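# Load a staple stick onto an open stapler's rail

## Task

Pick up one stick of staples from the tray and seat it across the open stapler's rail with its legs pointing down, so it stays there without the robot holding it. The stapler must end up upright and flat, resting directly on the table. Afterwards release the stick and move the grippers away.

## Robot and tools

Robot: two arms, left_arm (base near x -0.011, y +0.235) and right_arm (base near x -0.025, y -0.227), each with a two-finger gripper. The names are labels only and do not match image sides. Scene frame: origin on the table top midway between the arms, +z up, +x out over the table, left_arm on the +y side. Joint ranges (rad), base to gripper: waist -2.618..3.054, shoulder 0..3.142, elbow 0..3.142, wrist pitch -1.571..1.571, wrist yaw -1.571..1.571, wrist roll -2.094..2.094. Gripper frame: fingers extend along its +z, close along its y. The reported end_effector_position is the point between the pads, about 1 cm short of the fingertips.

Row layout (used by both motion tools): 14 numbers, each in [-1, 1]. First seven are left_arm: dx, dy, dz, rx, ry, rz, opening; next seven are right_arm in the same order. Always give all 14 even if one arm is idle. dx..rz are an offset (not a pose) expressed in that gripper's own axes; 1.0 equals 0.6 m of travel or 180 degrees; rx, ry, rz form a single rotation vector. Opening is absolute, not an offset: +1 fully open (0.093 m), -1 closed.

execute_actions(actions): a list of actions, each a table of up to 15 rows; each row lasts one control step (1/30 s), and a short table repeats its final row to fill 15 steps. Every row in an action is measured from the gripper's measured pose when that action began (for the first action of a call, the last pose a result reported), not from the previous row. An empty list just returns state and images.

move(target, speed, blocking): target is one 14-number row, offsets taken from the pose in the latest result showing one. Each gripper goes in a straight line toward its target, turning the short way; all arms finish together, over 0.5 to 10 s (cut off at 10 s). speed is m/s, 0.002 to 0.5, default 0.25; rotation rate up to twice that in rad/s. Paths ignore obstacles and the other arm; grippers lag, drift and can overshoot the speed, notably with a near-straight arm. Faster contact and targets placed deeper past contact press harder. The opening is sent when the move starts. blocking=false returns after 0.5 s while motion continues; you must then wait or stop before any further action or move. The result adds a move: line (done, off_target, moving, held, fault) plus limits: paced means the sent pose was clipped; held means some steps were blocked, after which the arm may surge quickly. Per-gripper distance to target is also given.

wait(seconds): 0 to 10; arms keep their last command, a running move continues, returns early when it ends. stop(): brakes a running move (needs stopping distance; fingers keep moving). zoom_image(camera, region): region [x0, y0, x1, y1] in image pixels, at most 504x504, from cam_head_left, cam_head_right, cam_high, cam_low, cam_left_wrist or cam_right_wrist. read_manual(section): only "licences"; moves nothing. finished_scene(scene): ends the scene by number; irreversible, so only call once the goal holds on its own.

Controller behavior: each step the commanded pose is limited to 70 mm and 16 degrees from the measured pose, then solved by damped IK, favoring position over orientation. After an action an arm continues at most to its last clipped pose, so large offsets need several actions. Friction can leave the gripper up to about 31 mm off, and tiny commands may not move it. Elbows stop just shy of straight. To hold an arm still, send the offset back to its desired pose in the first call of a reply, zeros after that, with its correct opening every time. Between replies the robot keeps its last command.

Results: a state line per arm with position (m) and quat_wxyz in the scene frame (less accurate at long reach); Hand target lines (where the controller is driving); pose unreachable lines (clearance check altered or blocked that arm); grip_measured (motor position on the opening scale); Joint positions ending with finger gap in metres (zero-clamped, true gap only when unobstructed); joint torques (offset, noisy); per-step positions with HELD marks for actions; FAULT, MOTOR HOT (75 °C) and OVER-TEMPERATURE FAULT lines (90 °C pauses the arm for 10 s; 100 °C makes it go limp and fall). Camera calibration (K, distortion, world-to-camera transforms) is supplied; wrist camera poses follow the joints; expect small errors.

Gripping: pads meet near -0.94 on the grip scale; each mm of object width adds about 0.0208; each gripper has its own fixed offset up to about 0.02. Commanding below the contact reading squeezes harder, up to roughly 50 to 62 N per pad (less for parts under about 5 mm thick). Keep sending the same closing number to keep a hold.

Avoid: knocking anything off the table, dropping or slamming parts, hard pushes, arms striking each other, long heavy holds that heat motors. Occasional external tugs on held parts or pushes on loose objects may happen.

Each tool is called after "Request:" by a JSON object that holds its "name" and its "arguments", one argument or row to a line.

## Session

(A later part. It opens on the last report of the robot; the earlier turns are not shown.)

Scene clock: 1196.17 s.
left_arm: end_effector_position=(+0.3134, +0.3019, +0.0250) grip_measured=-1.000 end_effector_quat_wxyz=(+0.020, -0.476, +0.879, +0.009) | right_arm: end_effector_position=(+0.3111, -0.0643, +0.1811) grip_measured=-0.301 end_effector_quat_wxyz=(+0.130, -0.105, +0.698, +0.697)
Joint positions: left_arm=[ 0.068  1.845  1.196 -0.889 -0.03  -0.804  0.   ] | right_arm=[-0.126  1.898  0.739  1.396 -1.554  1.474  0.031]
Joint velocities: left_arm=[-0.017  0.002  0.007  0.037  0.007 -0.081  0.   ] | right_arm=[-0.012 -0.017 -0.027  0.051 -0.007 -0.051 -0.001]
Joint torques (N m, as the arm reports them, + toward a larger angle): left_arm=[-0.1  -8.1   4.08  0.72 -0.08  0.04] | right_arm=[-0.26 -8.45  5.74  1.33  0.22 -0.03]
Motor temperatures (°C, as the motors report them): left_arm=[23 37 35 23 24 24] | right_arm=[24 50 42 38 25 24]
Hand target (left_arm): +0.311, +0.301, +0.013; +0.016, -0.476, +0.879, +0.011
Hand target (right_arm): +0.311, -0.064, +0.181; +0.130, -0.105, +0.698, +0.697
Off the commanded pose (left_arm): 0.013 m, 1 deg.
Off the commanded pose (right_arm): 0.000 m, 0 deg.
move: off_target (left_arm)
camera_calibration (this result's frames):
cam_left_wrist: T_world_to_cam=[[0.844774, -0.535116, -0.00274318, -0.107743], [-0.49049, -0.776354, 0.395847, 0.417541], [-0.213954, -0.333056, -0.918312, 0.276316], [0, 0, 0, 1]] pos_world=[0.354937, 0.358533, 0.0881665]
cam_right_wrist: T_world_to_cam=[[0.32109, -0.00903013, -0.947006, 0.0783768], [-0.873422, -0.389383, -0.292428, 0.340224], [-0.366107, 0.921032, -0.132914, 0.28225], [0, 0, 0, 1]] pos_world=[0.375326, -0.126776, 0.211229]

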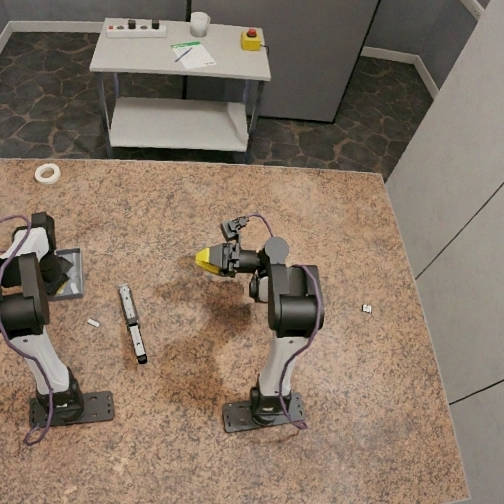

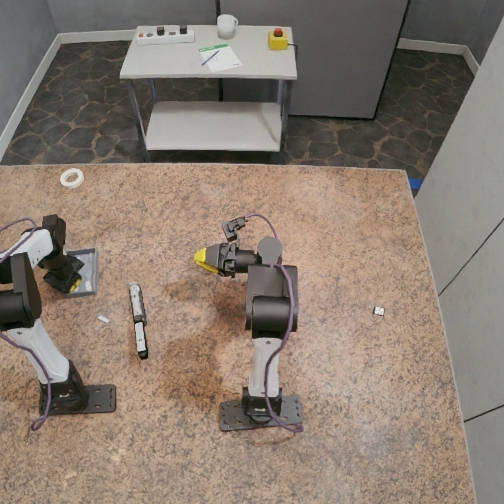

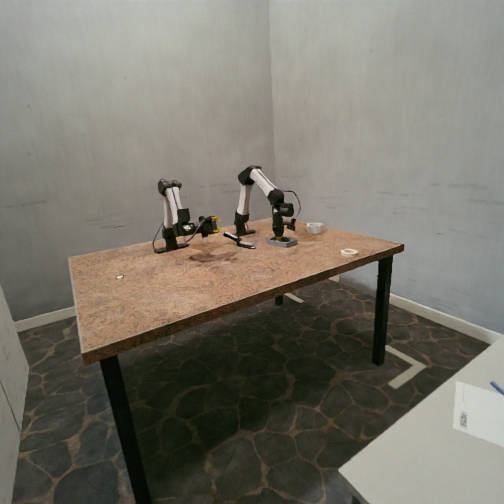

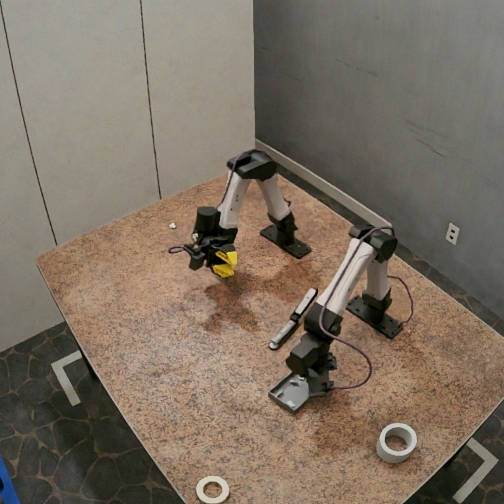

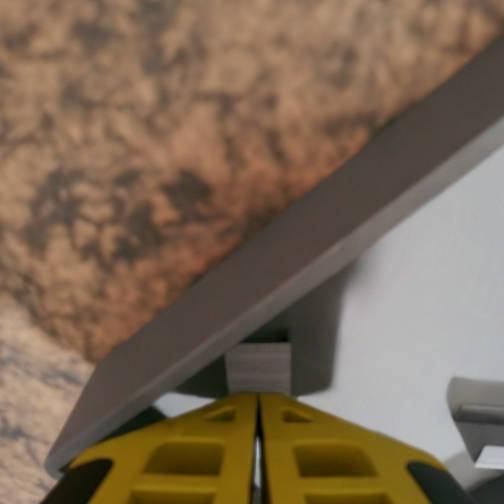

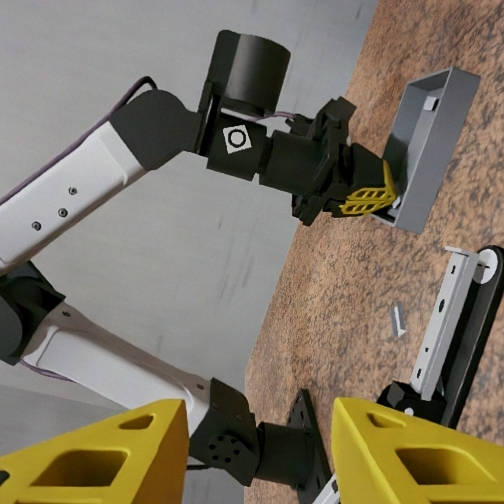

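Request:
{"name": "move", "arguments": {
  "target": [0,-0.04,0.012,0,0,0,-1, 0,0,0,0,0,0,-0.3],
  "speed": 0.03
}}

Request:
{"name": "move", "arguments": {
  "target": [0,0,-0.07,0,0,0,-1, 0,0,0,0,0,0,-0.3],
  "speed": 0.06
}}

Scene clock: 1205.03 s.
left_arm: end_effector_position=(+0.3255, +0.2952, +0.0253) grip_measured=-1.000 end_effector_quat_wxyz=(+0.020, -0.477, +0.879, +0.016) | right_arm: end_effector_position=(+0.3111, -0.0643, +0.1811) grip_measured=-0.301 end_effector_quat_wxyz=(+0.130, -0.105, +0.698, +0.697)
Joint positions: left_arm=[ 0.036  1.888  1.253 -0.91  -0.044 -0.84   0.   ] | right_arm=[-0.126  1.898  0.739  1.396 -1.554  1.474  0.031]
Joint velocities: left_arm=[ 0.002  0.027  0.007  0.022 -0.066  0.007  0.   ] | right_arm=[ 0.012 -0.007 -0.012 -0.051  0.007 -0.037  0.001]
Joint torques (N m, as the arm reports them, + toward a larger angle): left_arm=[-1.15 -7.59  7.55  0.62  0.05 -0.04] | right_arm=[-0.18 -8.45  5.71  1.31  0.24 -0.05]
Motor temperatures (°C, as the motors report them): left_arm=[23 37 35 23 24 24] | right_arm=[24 50 42 39 25 24]
Hand target (left_arm): +0.333, +0.289, +0.018; +0.020, -0.476, +0.879, +0.009
Hand target (right_arm): +0.311, -0.064, +0.181; +0.130, -0.105, +0.698, +0.697
Off the commanded pose (left_arm): 0.013 m, 1 deg.
Off the commanded pose (right_arm): 0.000 m, 0 deg.
move: off_target (left_arm)
camera_calibration (this result's frames):
cam_left_wrist: T_world_to_cam=[[0.846543, -0.532108, -0.0150344, -0.122771], [-0.48509, -0.782757, 0.389844, 0.41853], [-0.219207, -0.322727, -0.920758, 0.275646], [0, 0, 0, 1]] pos_world=[0.367379, 0.351239, 0.0887964]
cam_right_wrist: T_world_to_cam=[[0.32109, -0.00903013, -0.947006, 0.0783768], [-0.873422, -0.389383, -0.292428, 0.340224], [-0.366107, 0.921032, -0.132914, 0.28225], [0, 0, 0, 1]] pos_world=[0.375326, -0.126776, 0.211229]

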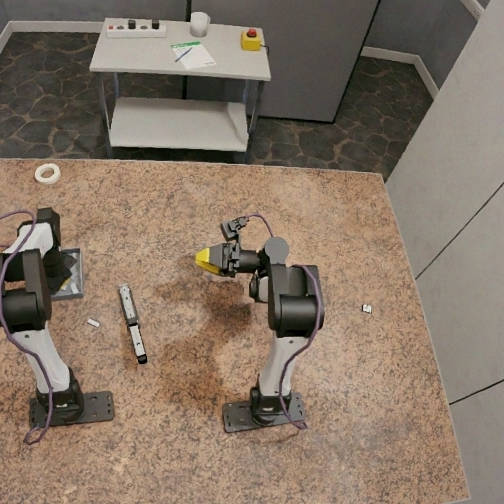

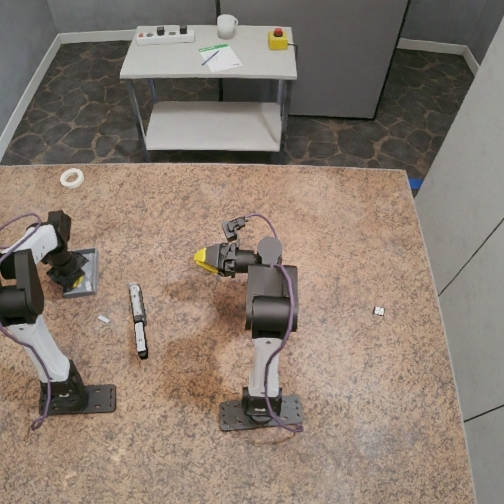

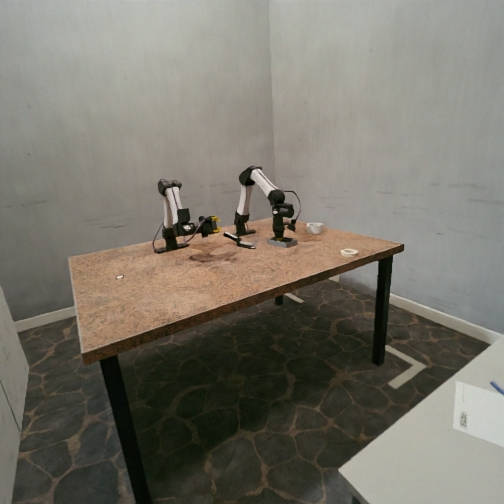

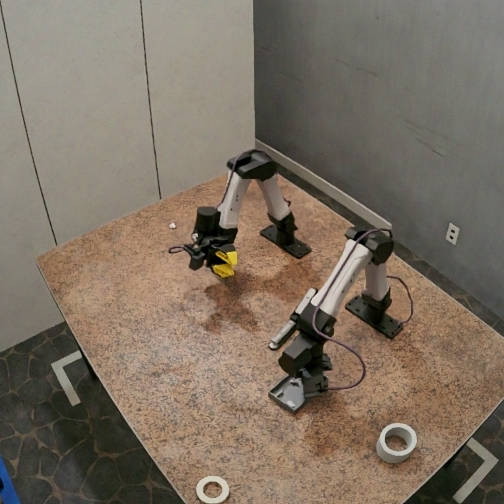

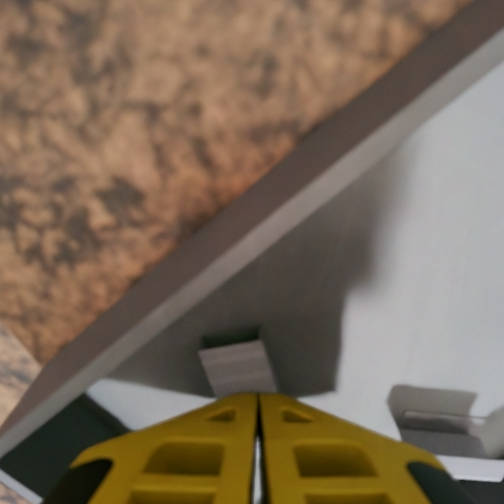

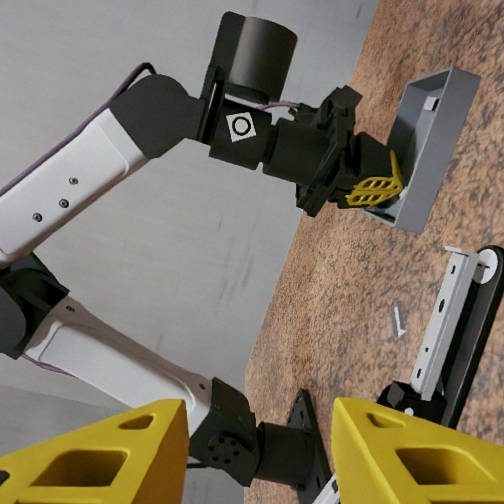

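Scene clock: 1206.20 s.
left_arm: end_effector_position=(+0.3212, +0.2947, +0.0593) grip_measured=-1.000 end_effector_quat_wxyz=(+0.011, -0.477, +0.879, +0.020) | right_arm: end_effector_position=(+0.3111, -0.0643, +0.1811) grip_measured=-0.301 end_effector_quat_wxyz=(+0.130, -0.105, +0.698, +0.697)
Joint positions: left_arm=[ 0.036  1.847  1.342 -1.058 -0.045 -0.84   0.   ] | right_arm=[-0.126  1.898  0.739  1.396 -1.554  1.474  0.031]
Joint velocities: left_arm=[-0.002 -0.002 -0.007 -0.081 -0.007  0.022  0.   ] | right_arm=[ 0.007 -0.007 -0.007  0.037  0.051 -0.007 -0.001]
Joint torques (N m, as the arm reports them, + toward a larger angle): left_arm=[ -0.29 -11.63   8.61   0.26  -0.06  -0.02] | right_arm=[-0.36 -8.39  5.72  1.33  0.23 -0.03]
Motor temperatures (°C, as the motors report them): left_arm=[23 37 35 23 24 24] | right_arm=[24 50 42 39 25 24]
Hand target (left_arm): +0.325, +0.293, +0.067; +0.020, -0.477, +0.879, +0.016
Hand target (right_arm): +0.311, -0.064, +0.181; +0.130, -0.105, +0.698, +0.697
Off the commanded pose (left_arm): 0.009 m, 1 deg.
Off the commanded pose (right_arm): 0.000 m, 0 deg.
move: done
camera_calibration (this result's frames):
cam_left_wrist: T_world_to_cam=[[0.846124, -0.532146, -0.0299222, -0.117867], [-0.477584, -0.7819, 0.400681, 0.399448], [-0.236617, -0.324735, -0.915729, 0.311725], [0, 0, 0, 1]] pos_world=[0.36426, 0.350834, 0.121877]
cam_right_wrist: T_world_to_cam=[[0.32109, -0.00903013, -0.947006, 0.0783768], [-0.873422, -0.389383, -0.292428, 0.340224], [-0.366107, 0.921032, -0.132914, 0.28225], [0, 0, 0, 1]] pos_world=[0.375326, -0.126776, 0.211229]

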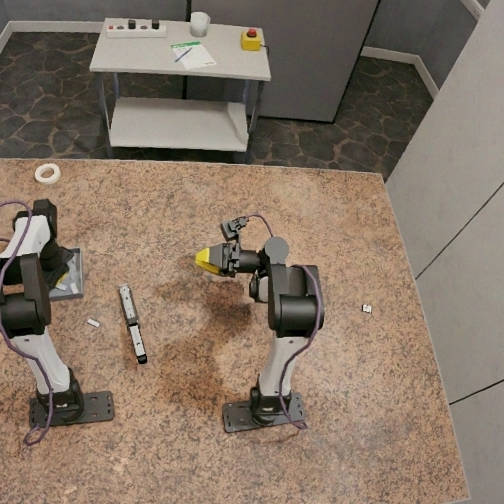

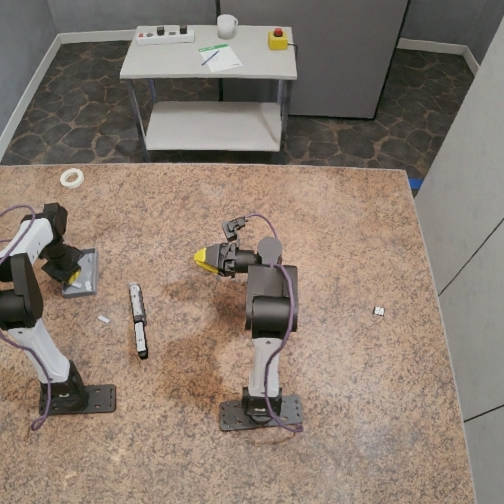

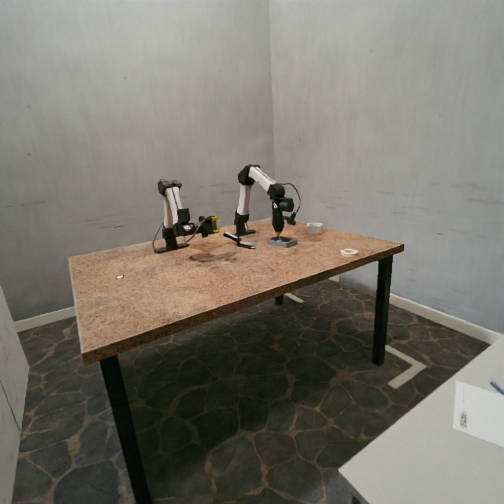

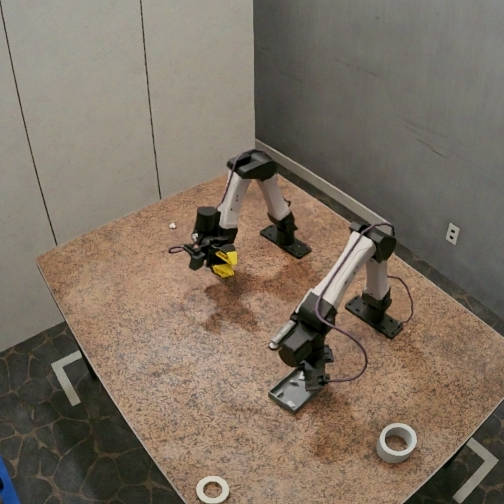

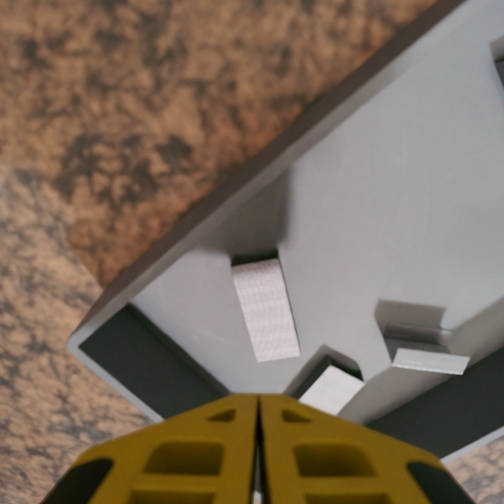

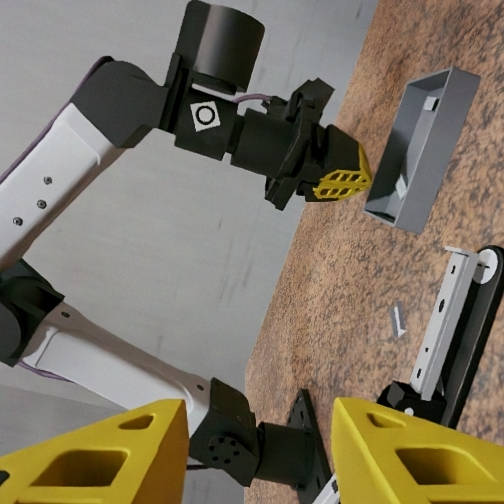

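Request:
{"name": "move", "arguments": {
  "target": [-0.008,-0.004,0.03,0,0,-0.078,-0.55, 0,0,0,0,0,0,-0.3],
  "speed": 0.05
}}

Scene clock: 1220.83 s.
left_arm: end_effector_position=(+0.3290, +0.2959, +0.0496) grip_measured=-0.552 end_effector_quat_wxyz=(+0.021, -0.572, +0.820, +0.014) | right_arm: end_effector_position=(+0.3111, -0.0643, +0.1811) grip_measured=-0.301 end_effector_quat_wxyz=(+0.130, -0.105, +0.698, +0.697)
Joint positions: left_arm=[ 0.036  1.87   1.332 -1.007 -0.045 -1.064  0.019] | right_arm=[-0.126  1.898  0.739  1.396 -1.554  1.474  0.031]
Joint velocities: left_arm=[ 0.002  0.002 -0.002  0.066  0.022  0.066  0.   ] | right_arm=[-0.017 -0.002  0.017 -0.081  0.051 -0.022 -0.001]
Joint torques (N m, as the arm reports them, + toward a larger angle): left_arm=[ 0.83 -9.07  5.68  0.42 -0.1  -0.04] | right_arm=[-0.3  -8.33  5.73  1.31  0.24 -0.04]
Motor temperatures (°C, as the motors report them): left_arm=[23 39 36 22 24 23] | right_arm=[24 50 42 39 25 24]
Hand target (left_arm): +0.326, +0.298, +0.041; +0.013, -0.581, +0.814, +0.018
Hand target (right_arm): +0.311, -0.064, +0.181; +0.130, -0.105, +0.698, +0.697
Off the commanded pose (left_arm): 0.009 m, 2 deg.
Off the commanded pose (right_arm): 0.000 m, 0 deg.
move: done
camera_calibration (this result's frames):
cam_left_wrist: T_world_to_cam=[[0.943701, -0.330763, -0.00496789, -0.217061], [-0.302871, -0.869967, 0.389137, 0.377169], [-0.133034, -0.365724, -0.921167, 0.28339], [0, 0, 0, 1]] pos_world=[0.356775, 0.359972, 0.113201]
cam_right_wrist: T_world_to_cam=[[0.32109, -0.00903013, -0.947006, 0.0783768], [-0.873422, -0.389383, -0.292428, 0.340224], [-0.366107, 0.921032, -0.132914, 0.28225], [0, 0, 0, 1]] pos_world=[0.375326, -0.126776, 0.211229]

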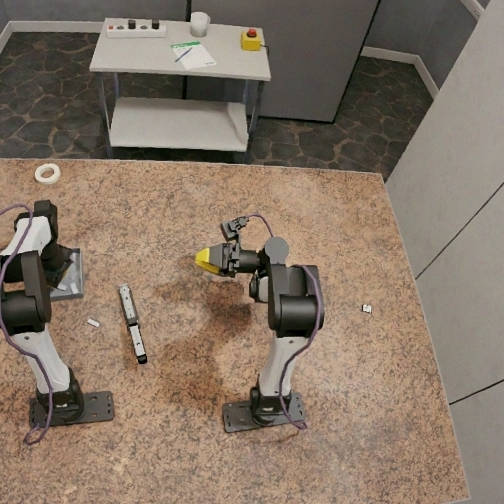

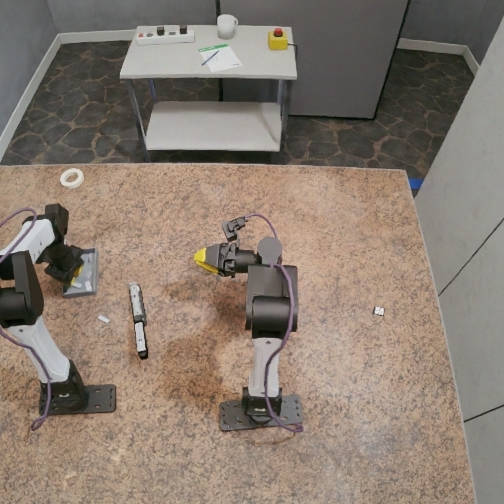

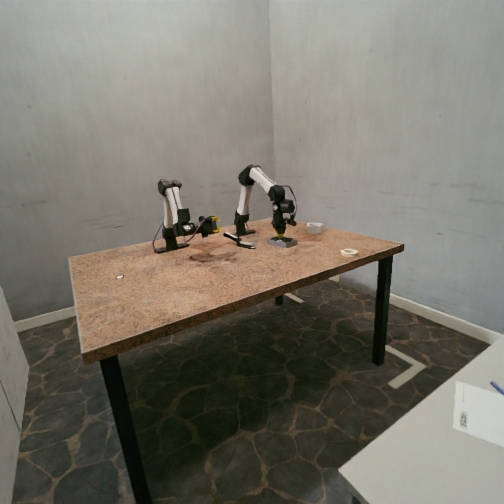

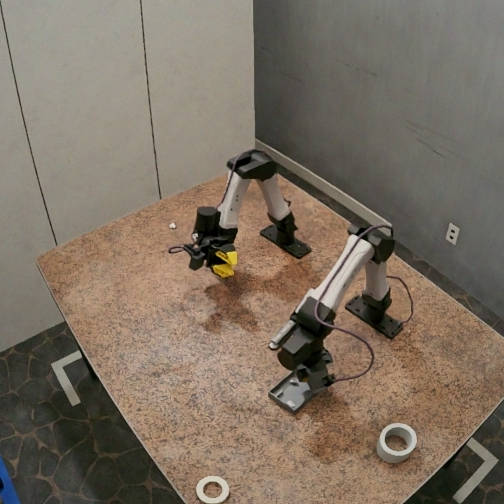

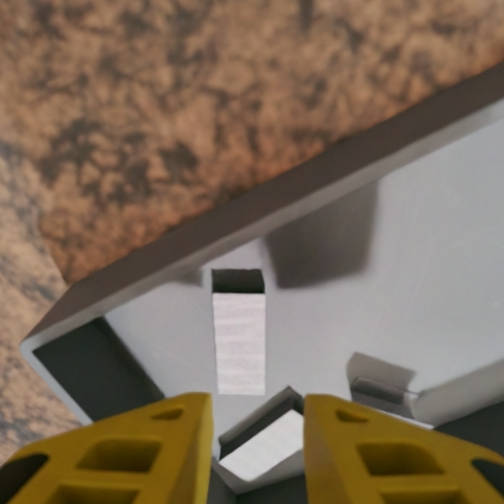

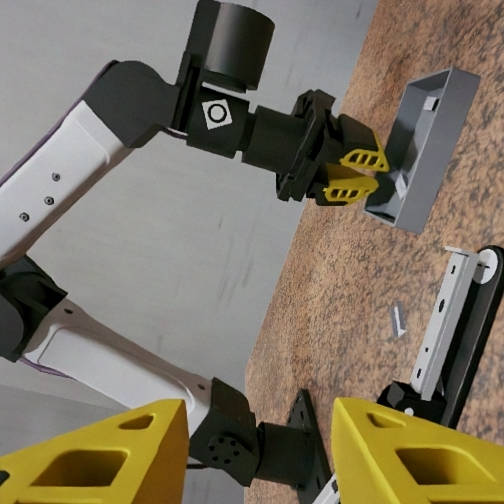

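Request:
{"name": "move", "arguments": {
  "target": [-0.002,0.010,0.052,0,0,0,-0.55, 0,0,0,0,0,0,-0.3],
  "speed": 0.04
}}

Scene clock: 1235.43 s.
left_arm: end_effector_position=(+0.3276, +0.2957, +0.0243) grip_measured=-0.552 end_effector_quat_wxyz=(+0.026, -0.570, +0.821, +0.012) | right_arm: end_effector_position=(+0.3111, -0.0643, +0.1811) grip_measured=-0.301 end_effector_quat_wxyz=(+0.130, -0.105, +0.698, +0.697)
Joint positions: left_arm=[ 0.036  1.888  1.25  -0.896 -0.045 -1.058  0.019] | right_arm=[-0.126  1.898  0.739  1.396 -1.554  1.474  0.031]
Joint velocities: left_arm=[-0.002 -0.007 -0.007 -0.022 -0.037 -0.11  -0.001] | right_arm=[-0.002  0.012 -0.017 -0.022  0.037  0.066 -0.001]
Joint torques (N m, as the arm reports them, + toward a larger angle): left_arm=[ 1.51 -9.71  5.53  0.45 -0.08  0.13] | right_arm=[-0.42 -8.4   5.66  1.34  0.22 -0.03]
Motor temperatures (°C, as the motors report them): left_arm=[23 39 35 22 24 24] | right_arm=[24 50 42 39 25 24]
Hand target (left_arm): +0.324, +0.301, +0.019; +0.021, -0.572, +0.820, +0.015
Hand target (right_arm): +0.311, -0.064, +0.181; +0.130, -0.105, +0.698, +0.697
Off the commanded pose (left_arm): 0.008 m, 1 deg.
Off the commanded pose (right_arm): 0.000 m, 0 deg.
move: done
camera_calibration (this result's frames):
cam_left_wrist: T_world_to_cam=[[0.941672, -0.336507, 0.00410402, -0.213747], [-0.312136, -0.868784, 0.384428, 0.38916], [-0.125797, -0.363286, -0.923146, 0.256806], [0, 0, 0, 1]] pos_world=[0.355056, 0.359463, 0.0883424]
cam_right_wrist: T_world_to_cam=[[0.32109, -0.00903013, -0.947006, 0.0783768], [-0.873422, -0.389383, -0.292428, 0.340224], [-0.366107, 0.921032, -0.132914, 0.28225], [0, 0, 0, 1]] pos_world=[0.375326, -0.126776, 0.211229]

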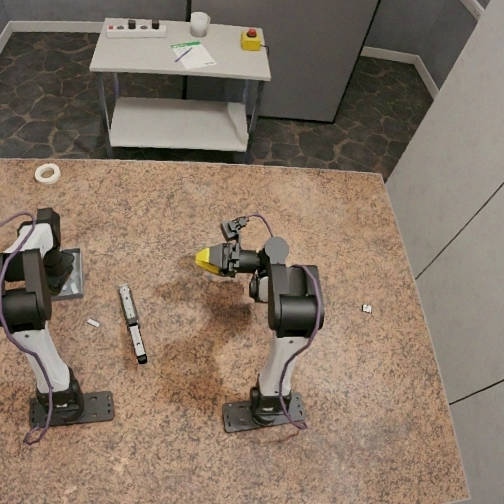

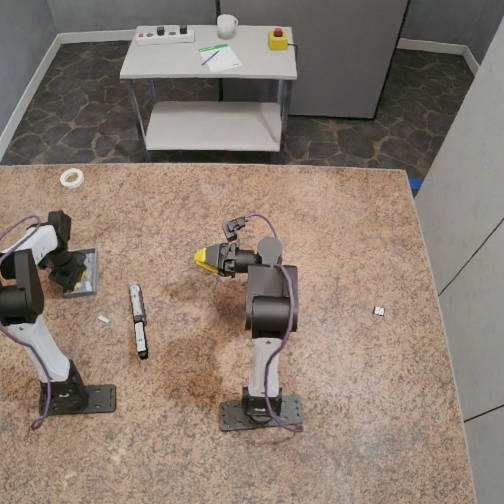

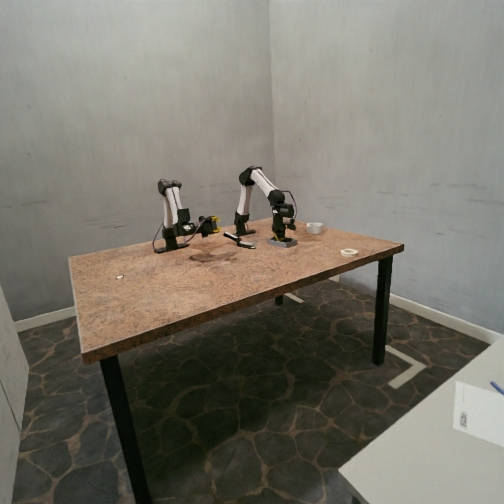

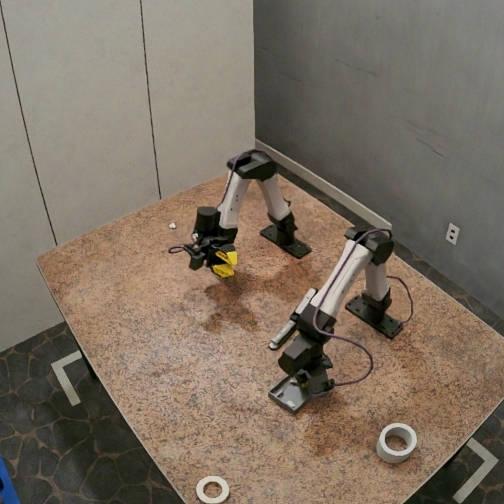

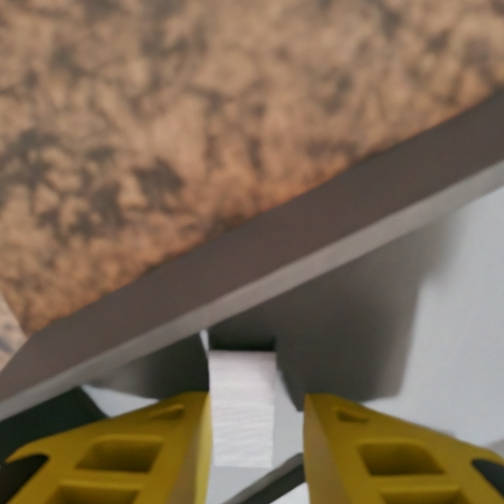

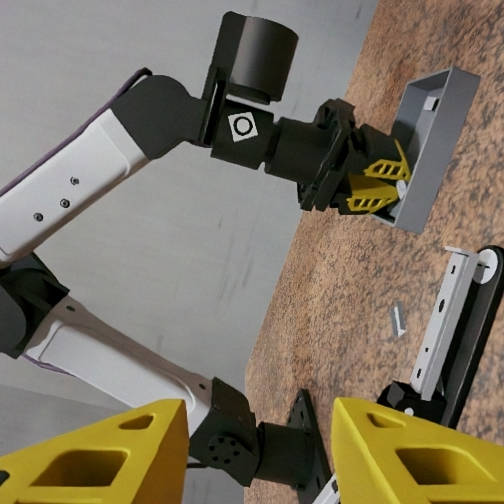

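Request:
{"name": "move", "arguments": {
  "target": [0,0.014,-0.016,0,0,0,-0.5, 0,0,0,0,0,0,-0.3],
  "speed": 0.03
}}

Request:
{"name": "move", "arguments": {
  "target": [0,0.004,0.028,0,0,0,-0.5, 0,0,0,0,0,0,-0.3],
  "speed": 0.03
}}

Scene clock: 1244.90 s.
left_arm: end_effector_position=(+0.3256, +0.2954, +0.0328) grip_measured=-0.502 end_effector_quat_wxyz=(+0.030, -0.570, +0.821, +0.010) | right_arm: end_effector_position=(+0.3111, -0.0643, +0.1811) grip_measured=-0.301 end_effector_quat_wxyz=(+0.130, -0.105, +0.698, +0.697)
Joint positions: left_arm=[ 0.036  1.862  1.25  -0.914 -0.045 -1.057  0.021] | right_arm=[-0.126  1.898  0.739  1.396 -1.554  1.474  0.031]
Joint velocities: left_arm=[ 0.002  0.007 -0.022 -0.081 -0.007  0.007 -0.   ] | right_arm=[ 0.007 -0.012 -0.022  0.022  0.095  0.051 -0.001]
Joint torques (N m, as the arm reports them, + toward a larger angle): left_arm=[  1.04 -11.65   5.6    0.29  -0.1    0.13] | right_arm=[-0.39 -8.28  5.79  1.32  0.23 -0.04]
Motor temperatures (°C, as the motors report them): left_arm=[23 40 35 22 24 24] | right_arm=[24 50 41 39 25 24]
Hand target (left_arm): +0.320, +0.298, +0.034; +0.026, -0.570, +0.821, +0.012
Hand target (right_arm): +0.311, -0.064, +0.181; +0.130, -0.105, +0.698, +0.697
Off the commanded pose (left_arm): 0.007 m, 1 deg.
Off the commanded pose (right_arm): 0.000 m, 0 deg.
move: done
camera_calibration (this result's frames):
cam_left_wrist: T_world_to_cam=[[0.941342, -0.337236, 0.0121014, -0.211982], [-0.316243, -0.869094, 0.38035, 0.386601], [-0.117751, -0.361867, -0.924763, 0.261257], [0, 0, 0, 1]] pos_world=[0.352571, 0.359045, 0.097122]
cam_right_wrist: T_world_to_cam=[[0.32109, -0.00903013, -0.947006, 0.0783768], [-0.873422, -0.389383, -0.292428, 0.340224], [-0.366107, 0.921032, -0.132914, 0.28225], [0, 0, 0, 1]] pos_world=[0.375326, -0.126776, 0.211229]

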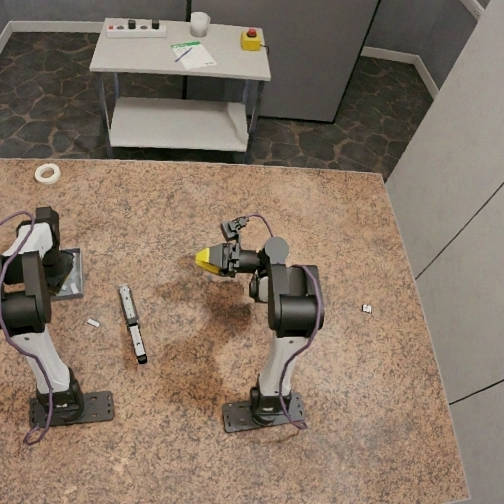

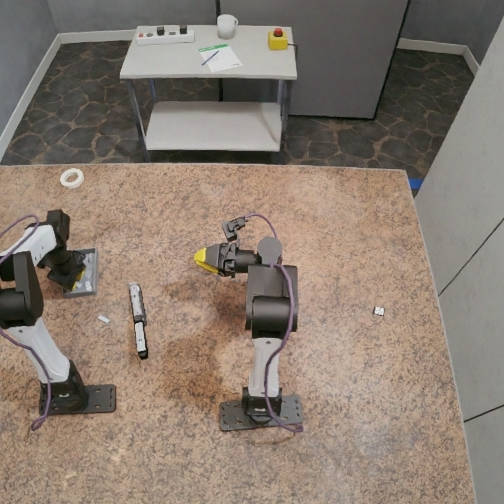

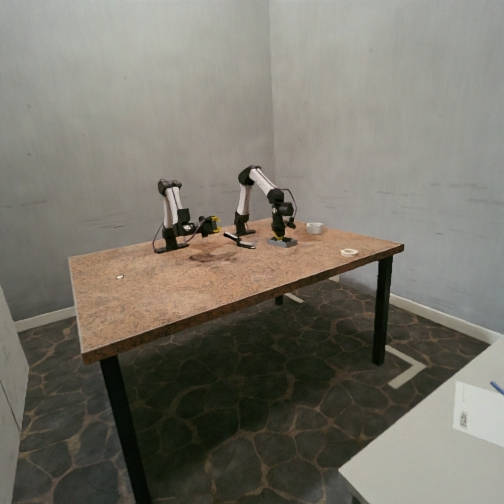

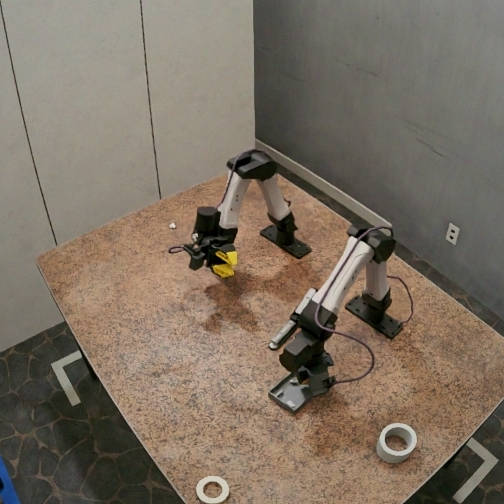

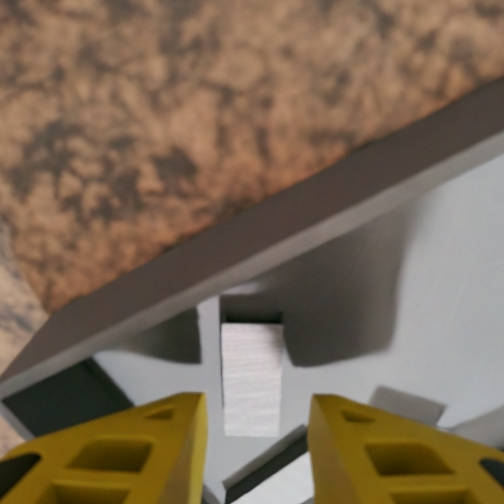

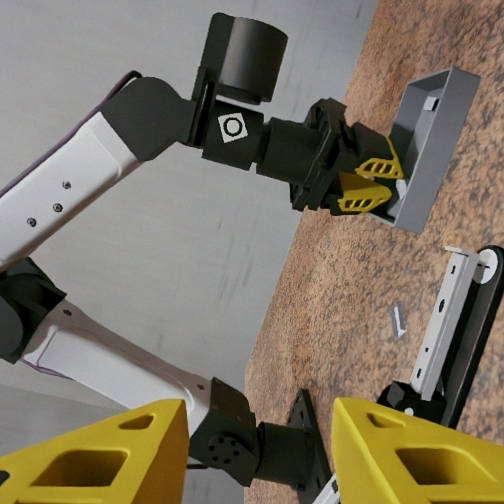

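Scene clock: 1245.87 s.
left_arm: end_effector_position=(+0.3286, +0.2959, +0.0244) grip_measured=-0.502 end_effector_quat_wxyz=(+0.039, -0.570, +0.821, +0.006) | right_arm: end_effector_position=(+0.3111, -0.0643, +0.1811) grip_measured=-0.301 end_effector_quat_wxyz=(+0.130, -0.105, +0.698, +0.697)
Joint positions: left_arm=[ 0.036  1.868  1.222 -0.86  -0.045 -1.057  0.021] | right_arm=[-0.126  1.898  0.739  1.396 -1.554  1.474  0.031]
Joint velocities: left_arm=[ 0.007 -0.002 -0.007 -0.037 -0.022 -0.037 -0.   ] | right_arm=[ 0.002 -0.022  0.017  0.037  0.051  0.066 -0.   ]
Joint torques (N m, as the arm reports them, + toward a larger angle): left_arm=[ 0.64 -9.11  5.14  0.51 -0.08  0.12] | right_arm=[-0.27 -8.44  5.73  1.29  0.24 -0.04]
Motor temperatures (°C, as the motors report them): left_arm=[23 40 35 22 24 24] | right_arm=[24 50 41 39 25 24]
Hand target (left_arm): +0.324, +0.297, +0.016; +0.030, -0.570, +0.821, +0.010
Hand target (right_arm): +0.311, -0.064, +0.181; +0.130, -0.105, +0.698, +0.697
Off the commanded pose (left_arm): 0.010 m, 1 deg.
Off the commanded pose (right_arm): 0.000 m, 0 deg.
move: done
camera_calibration (this result's frames):
cam_left_wrist: T_world_to_cam=[[0.940956, -0.337296, 0.0288481, -0.214802], [-0.32333, -0.870199, 0.371769, 0.394002], [-0.100293, -0.359145, -0.927877, 0.247567], [0, 0, 0, 1]] pos_world=[0.354341, 0.359321, 0.0894311]
cam_right_wrist: T_world_to_cam=[[0.32109, -0.00903013, -0.947006, 0.0783768], [-0.873422, -0.389383, -0.292428, 0.340224], [-0.366107, 0.921032, -0.132914, 0.28225], [0, 0, 0, 1]] pos_world=[0.375326, -0.126776, 0.211229]

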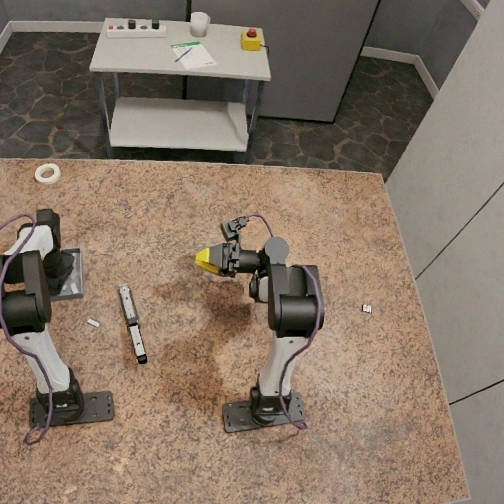

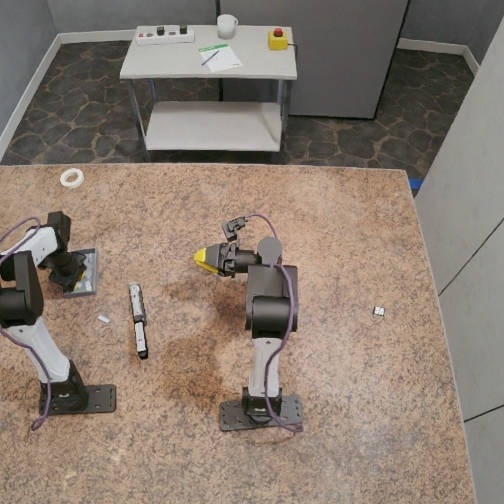

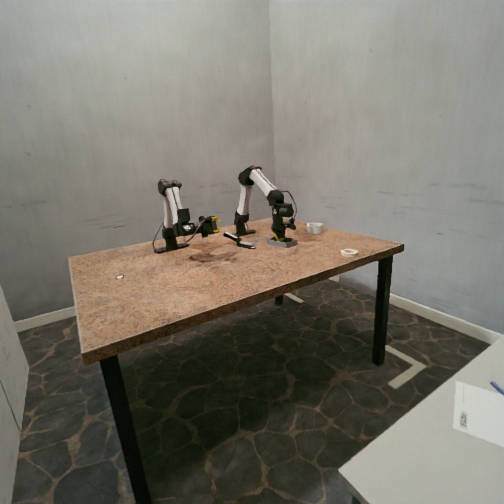

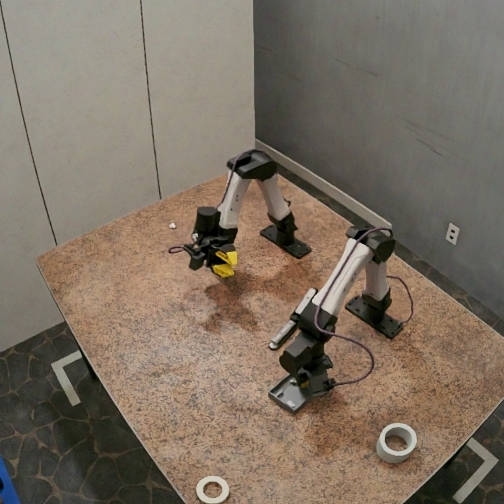

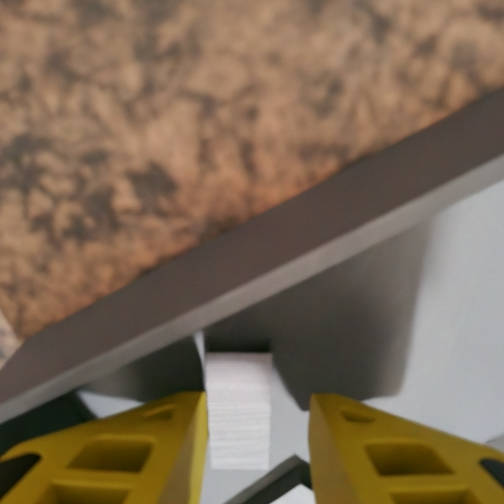

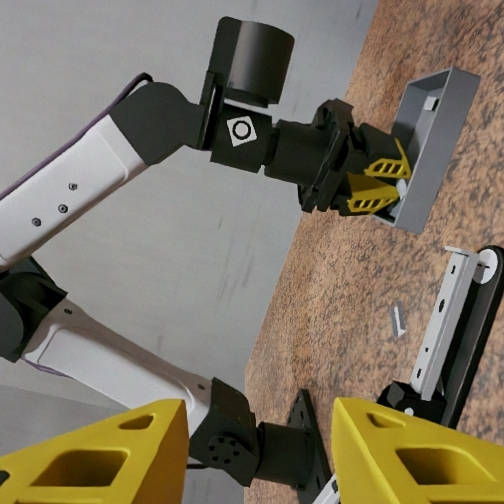

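Request:
{"name": "move", "arguments": {
  "target": [0,0.022,-0.018,0,0,0,-0.5, 0,0,0,0,0,0,-0.3],
  "speed": 0.03
}}

Scene clock: 1255.03 s.
left_arm: end_effector_position=(+0.3222, +0.2973, +0.0339) grip_measured=-0.502 end_effector_quat_wxyz=(+0.043, -0.569, +0.821, +0.004) | right_arm: end_effector_position=(+0.3111, -0.0643, +0.1811) grip_measured=-0.301 end_effector_quat_wxyz=(+0.130, -0.105, +0.698, +0.697)
Joint positions: left_arm=[ 0.043  1.826  1.206 -0.878 -0.045 -1.049  0.021] | right_arm=[-0.126  1.898  0.739  1.396 -1.554  1.474  0.031]
Joint velocities: left_arm=[-0.002 -0.007  0.002 -0.037  0.007  0.051  0.   ] | right_arm=[-0.012  0.012 -0.012 -0.081 -0.022 -0.022  0.   ]
Joint torques (N m, as the arm reports them, + toward a larger angle): left_arm=[  1.15 -11.48   5.53   0.33  -0.08   0.13] | right_arm=[-0.29 -8.22  5.6   1.32  0.26 -0.07]
Motor temperatures (°C, as the motors report them): left_arm=[23 40 34 22 24 23] | right_arm=[24 49 41 39 25 24]
Hand target (left_arm): +0.316, +0.300, +0.035; +0.039, -0.570, +0.821, +0.006
Hand target (right_arm): +0.311, -0.064, +0.181; +0.130, -0.105, +0.698, +0.697
Off the commanded pose (left_arm): 0.007 m, 0 deg.
Off the commanded pose (right_arm): 0.000 m, 0 deg.
move: done
camera_calibration (this result's frames):
cam_left_wrist: T_world_to_cam=[[0.940441, -0.338049, 0.0359545, -0.208417], [-0.327011, -0.87065, 0.367467, 0.391164], [-0.0929182, -0.357339, -0.929341, 0.25342], [0, 0, 0, 1]] pos_world=[0.347466, 0.360669, 0.0992671]
cam_right_wrist: T_world_to_cam=[[0.32109, -0.00903013, -0.947006, 0.0783768], [-0.873422, -0.389383, -0.292428, 0.340224], [-0.366107, 0.921032, -0.132914, 0.28225], [0, 0, 0, 1]] pos_world=[0.375326, -0.126776, 0.211229]

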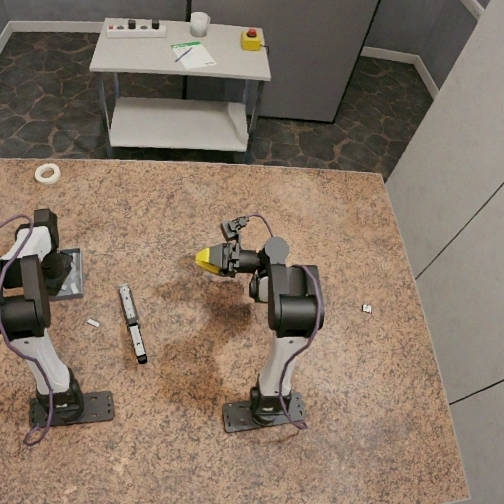

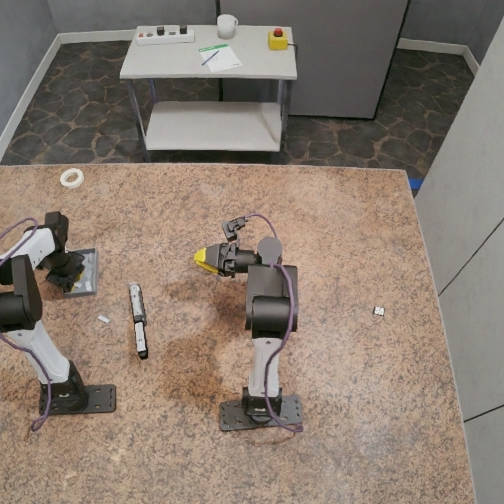

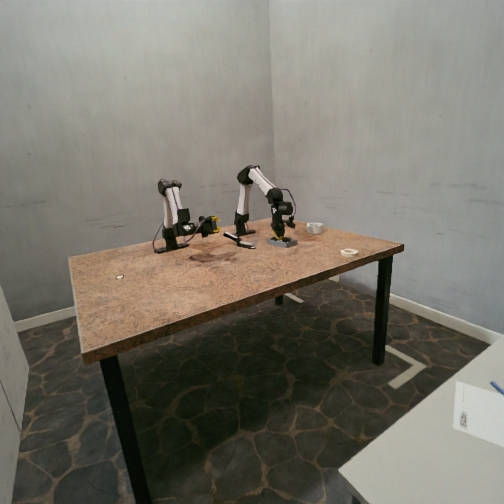

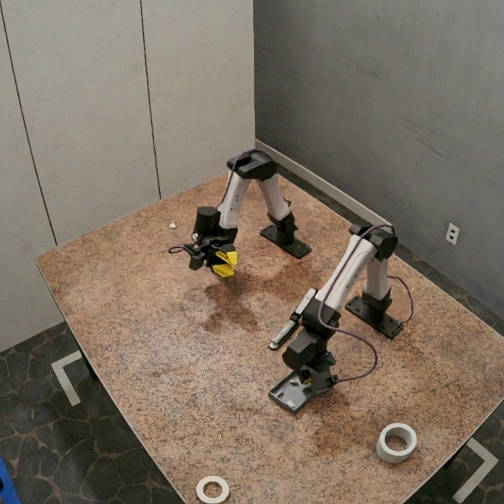

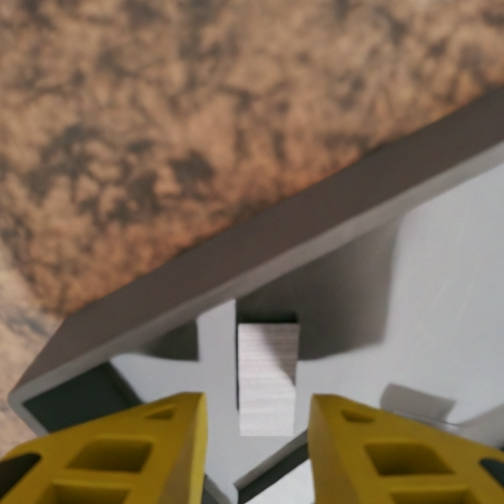

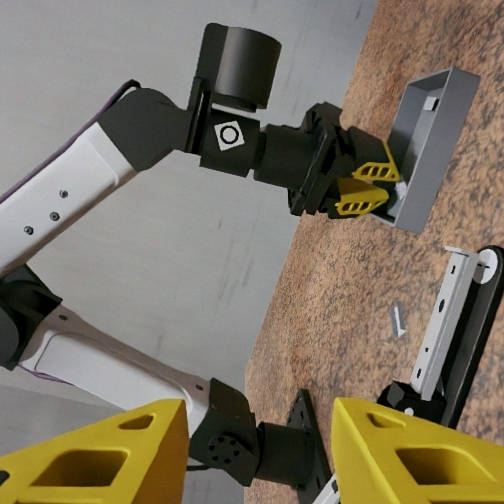

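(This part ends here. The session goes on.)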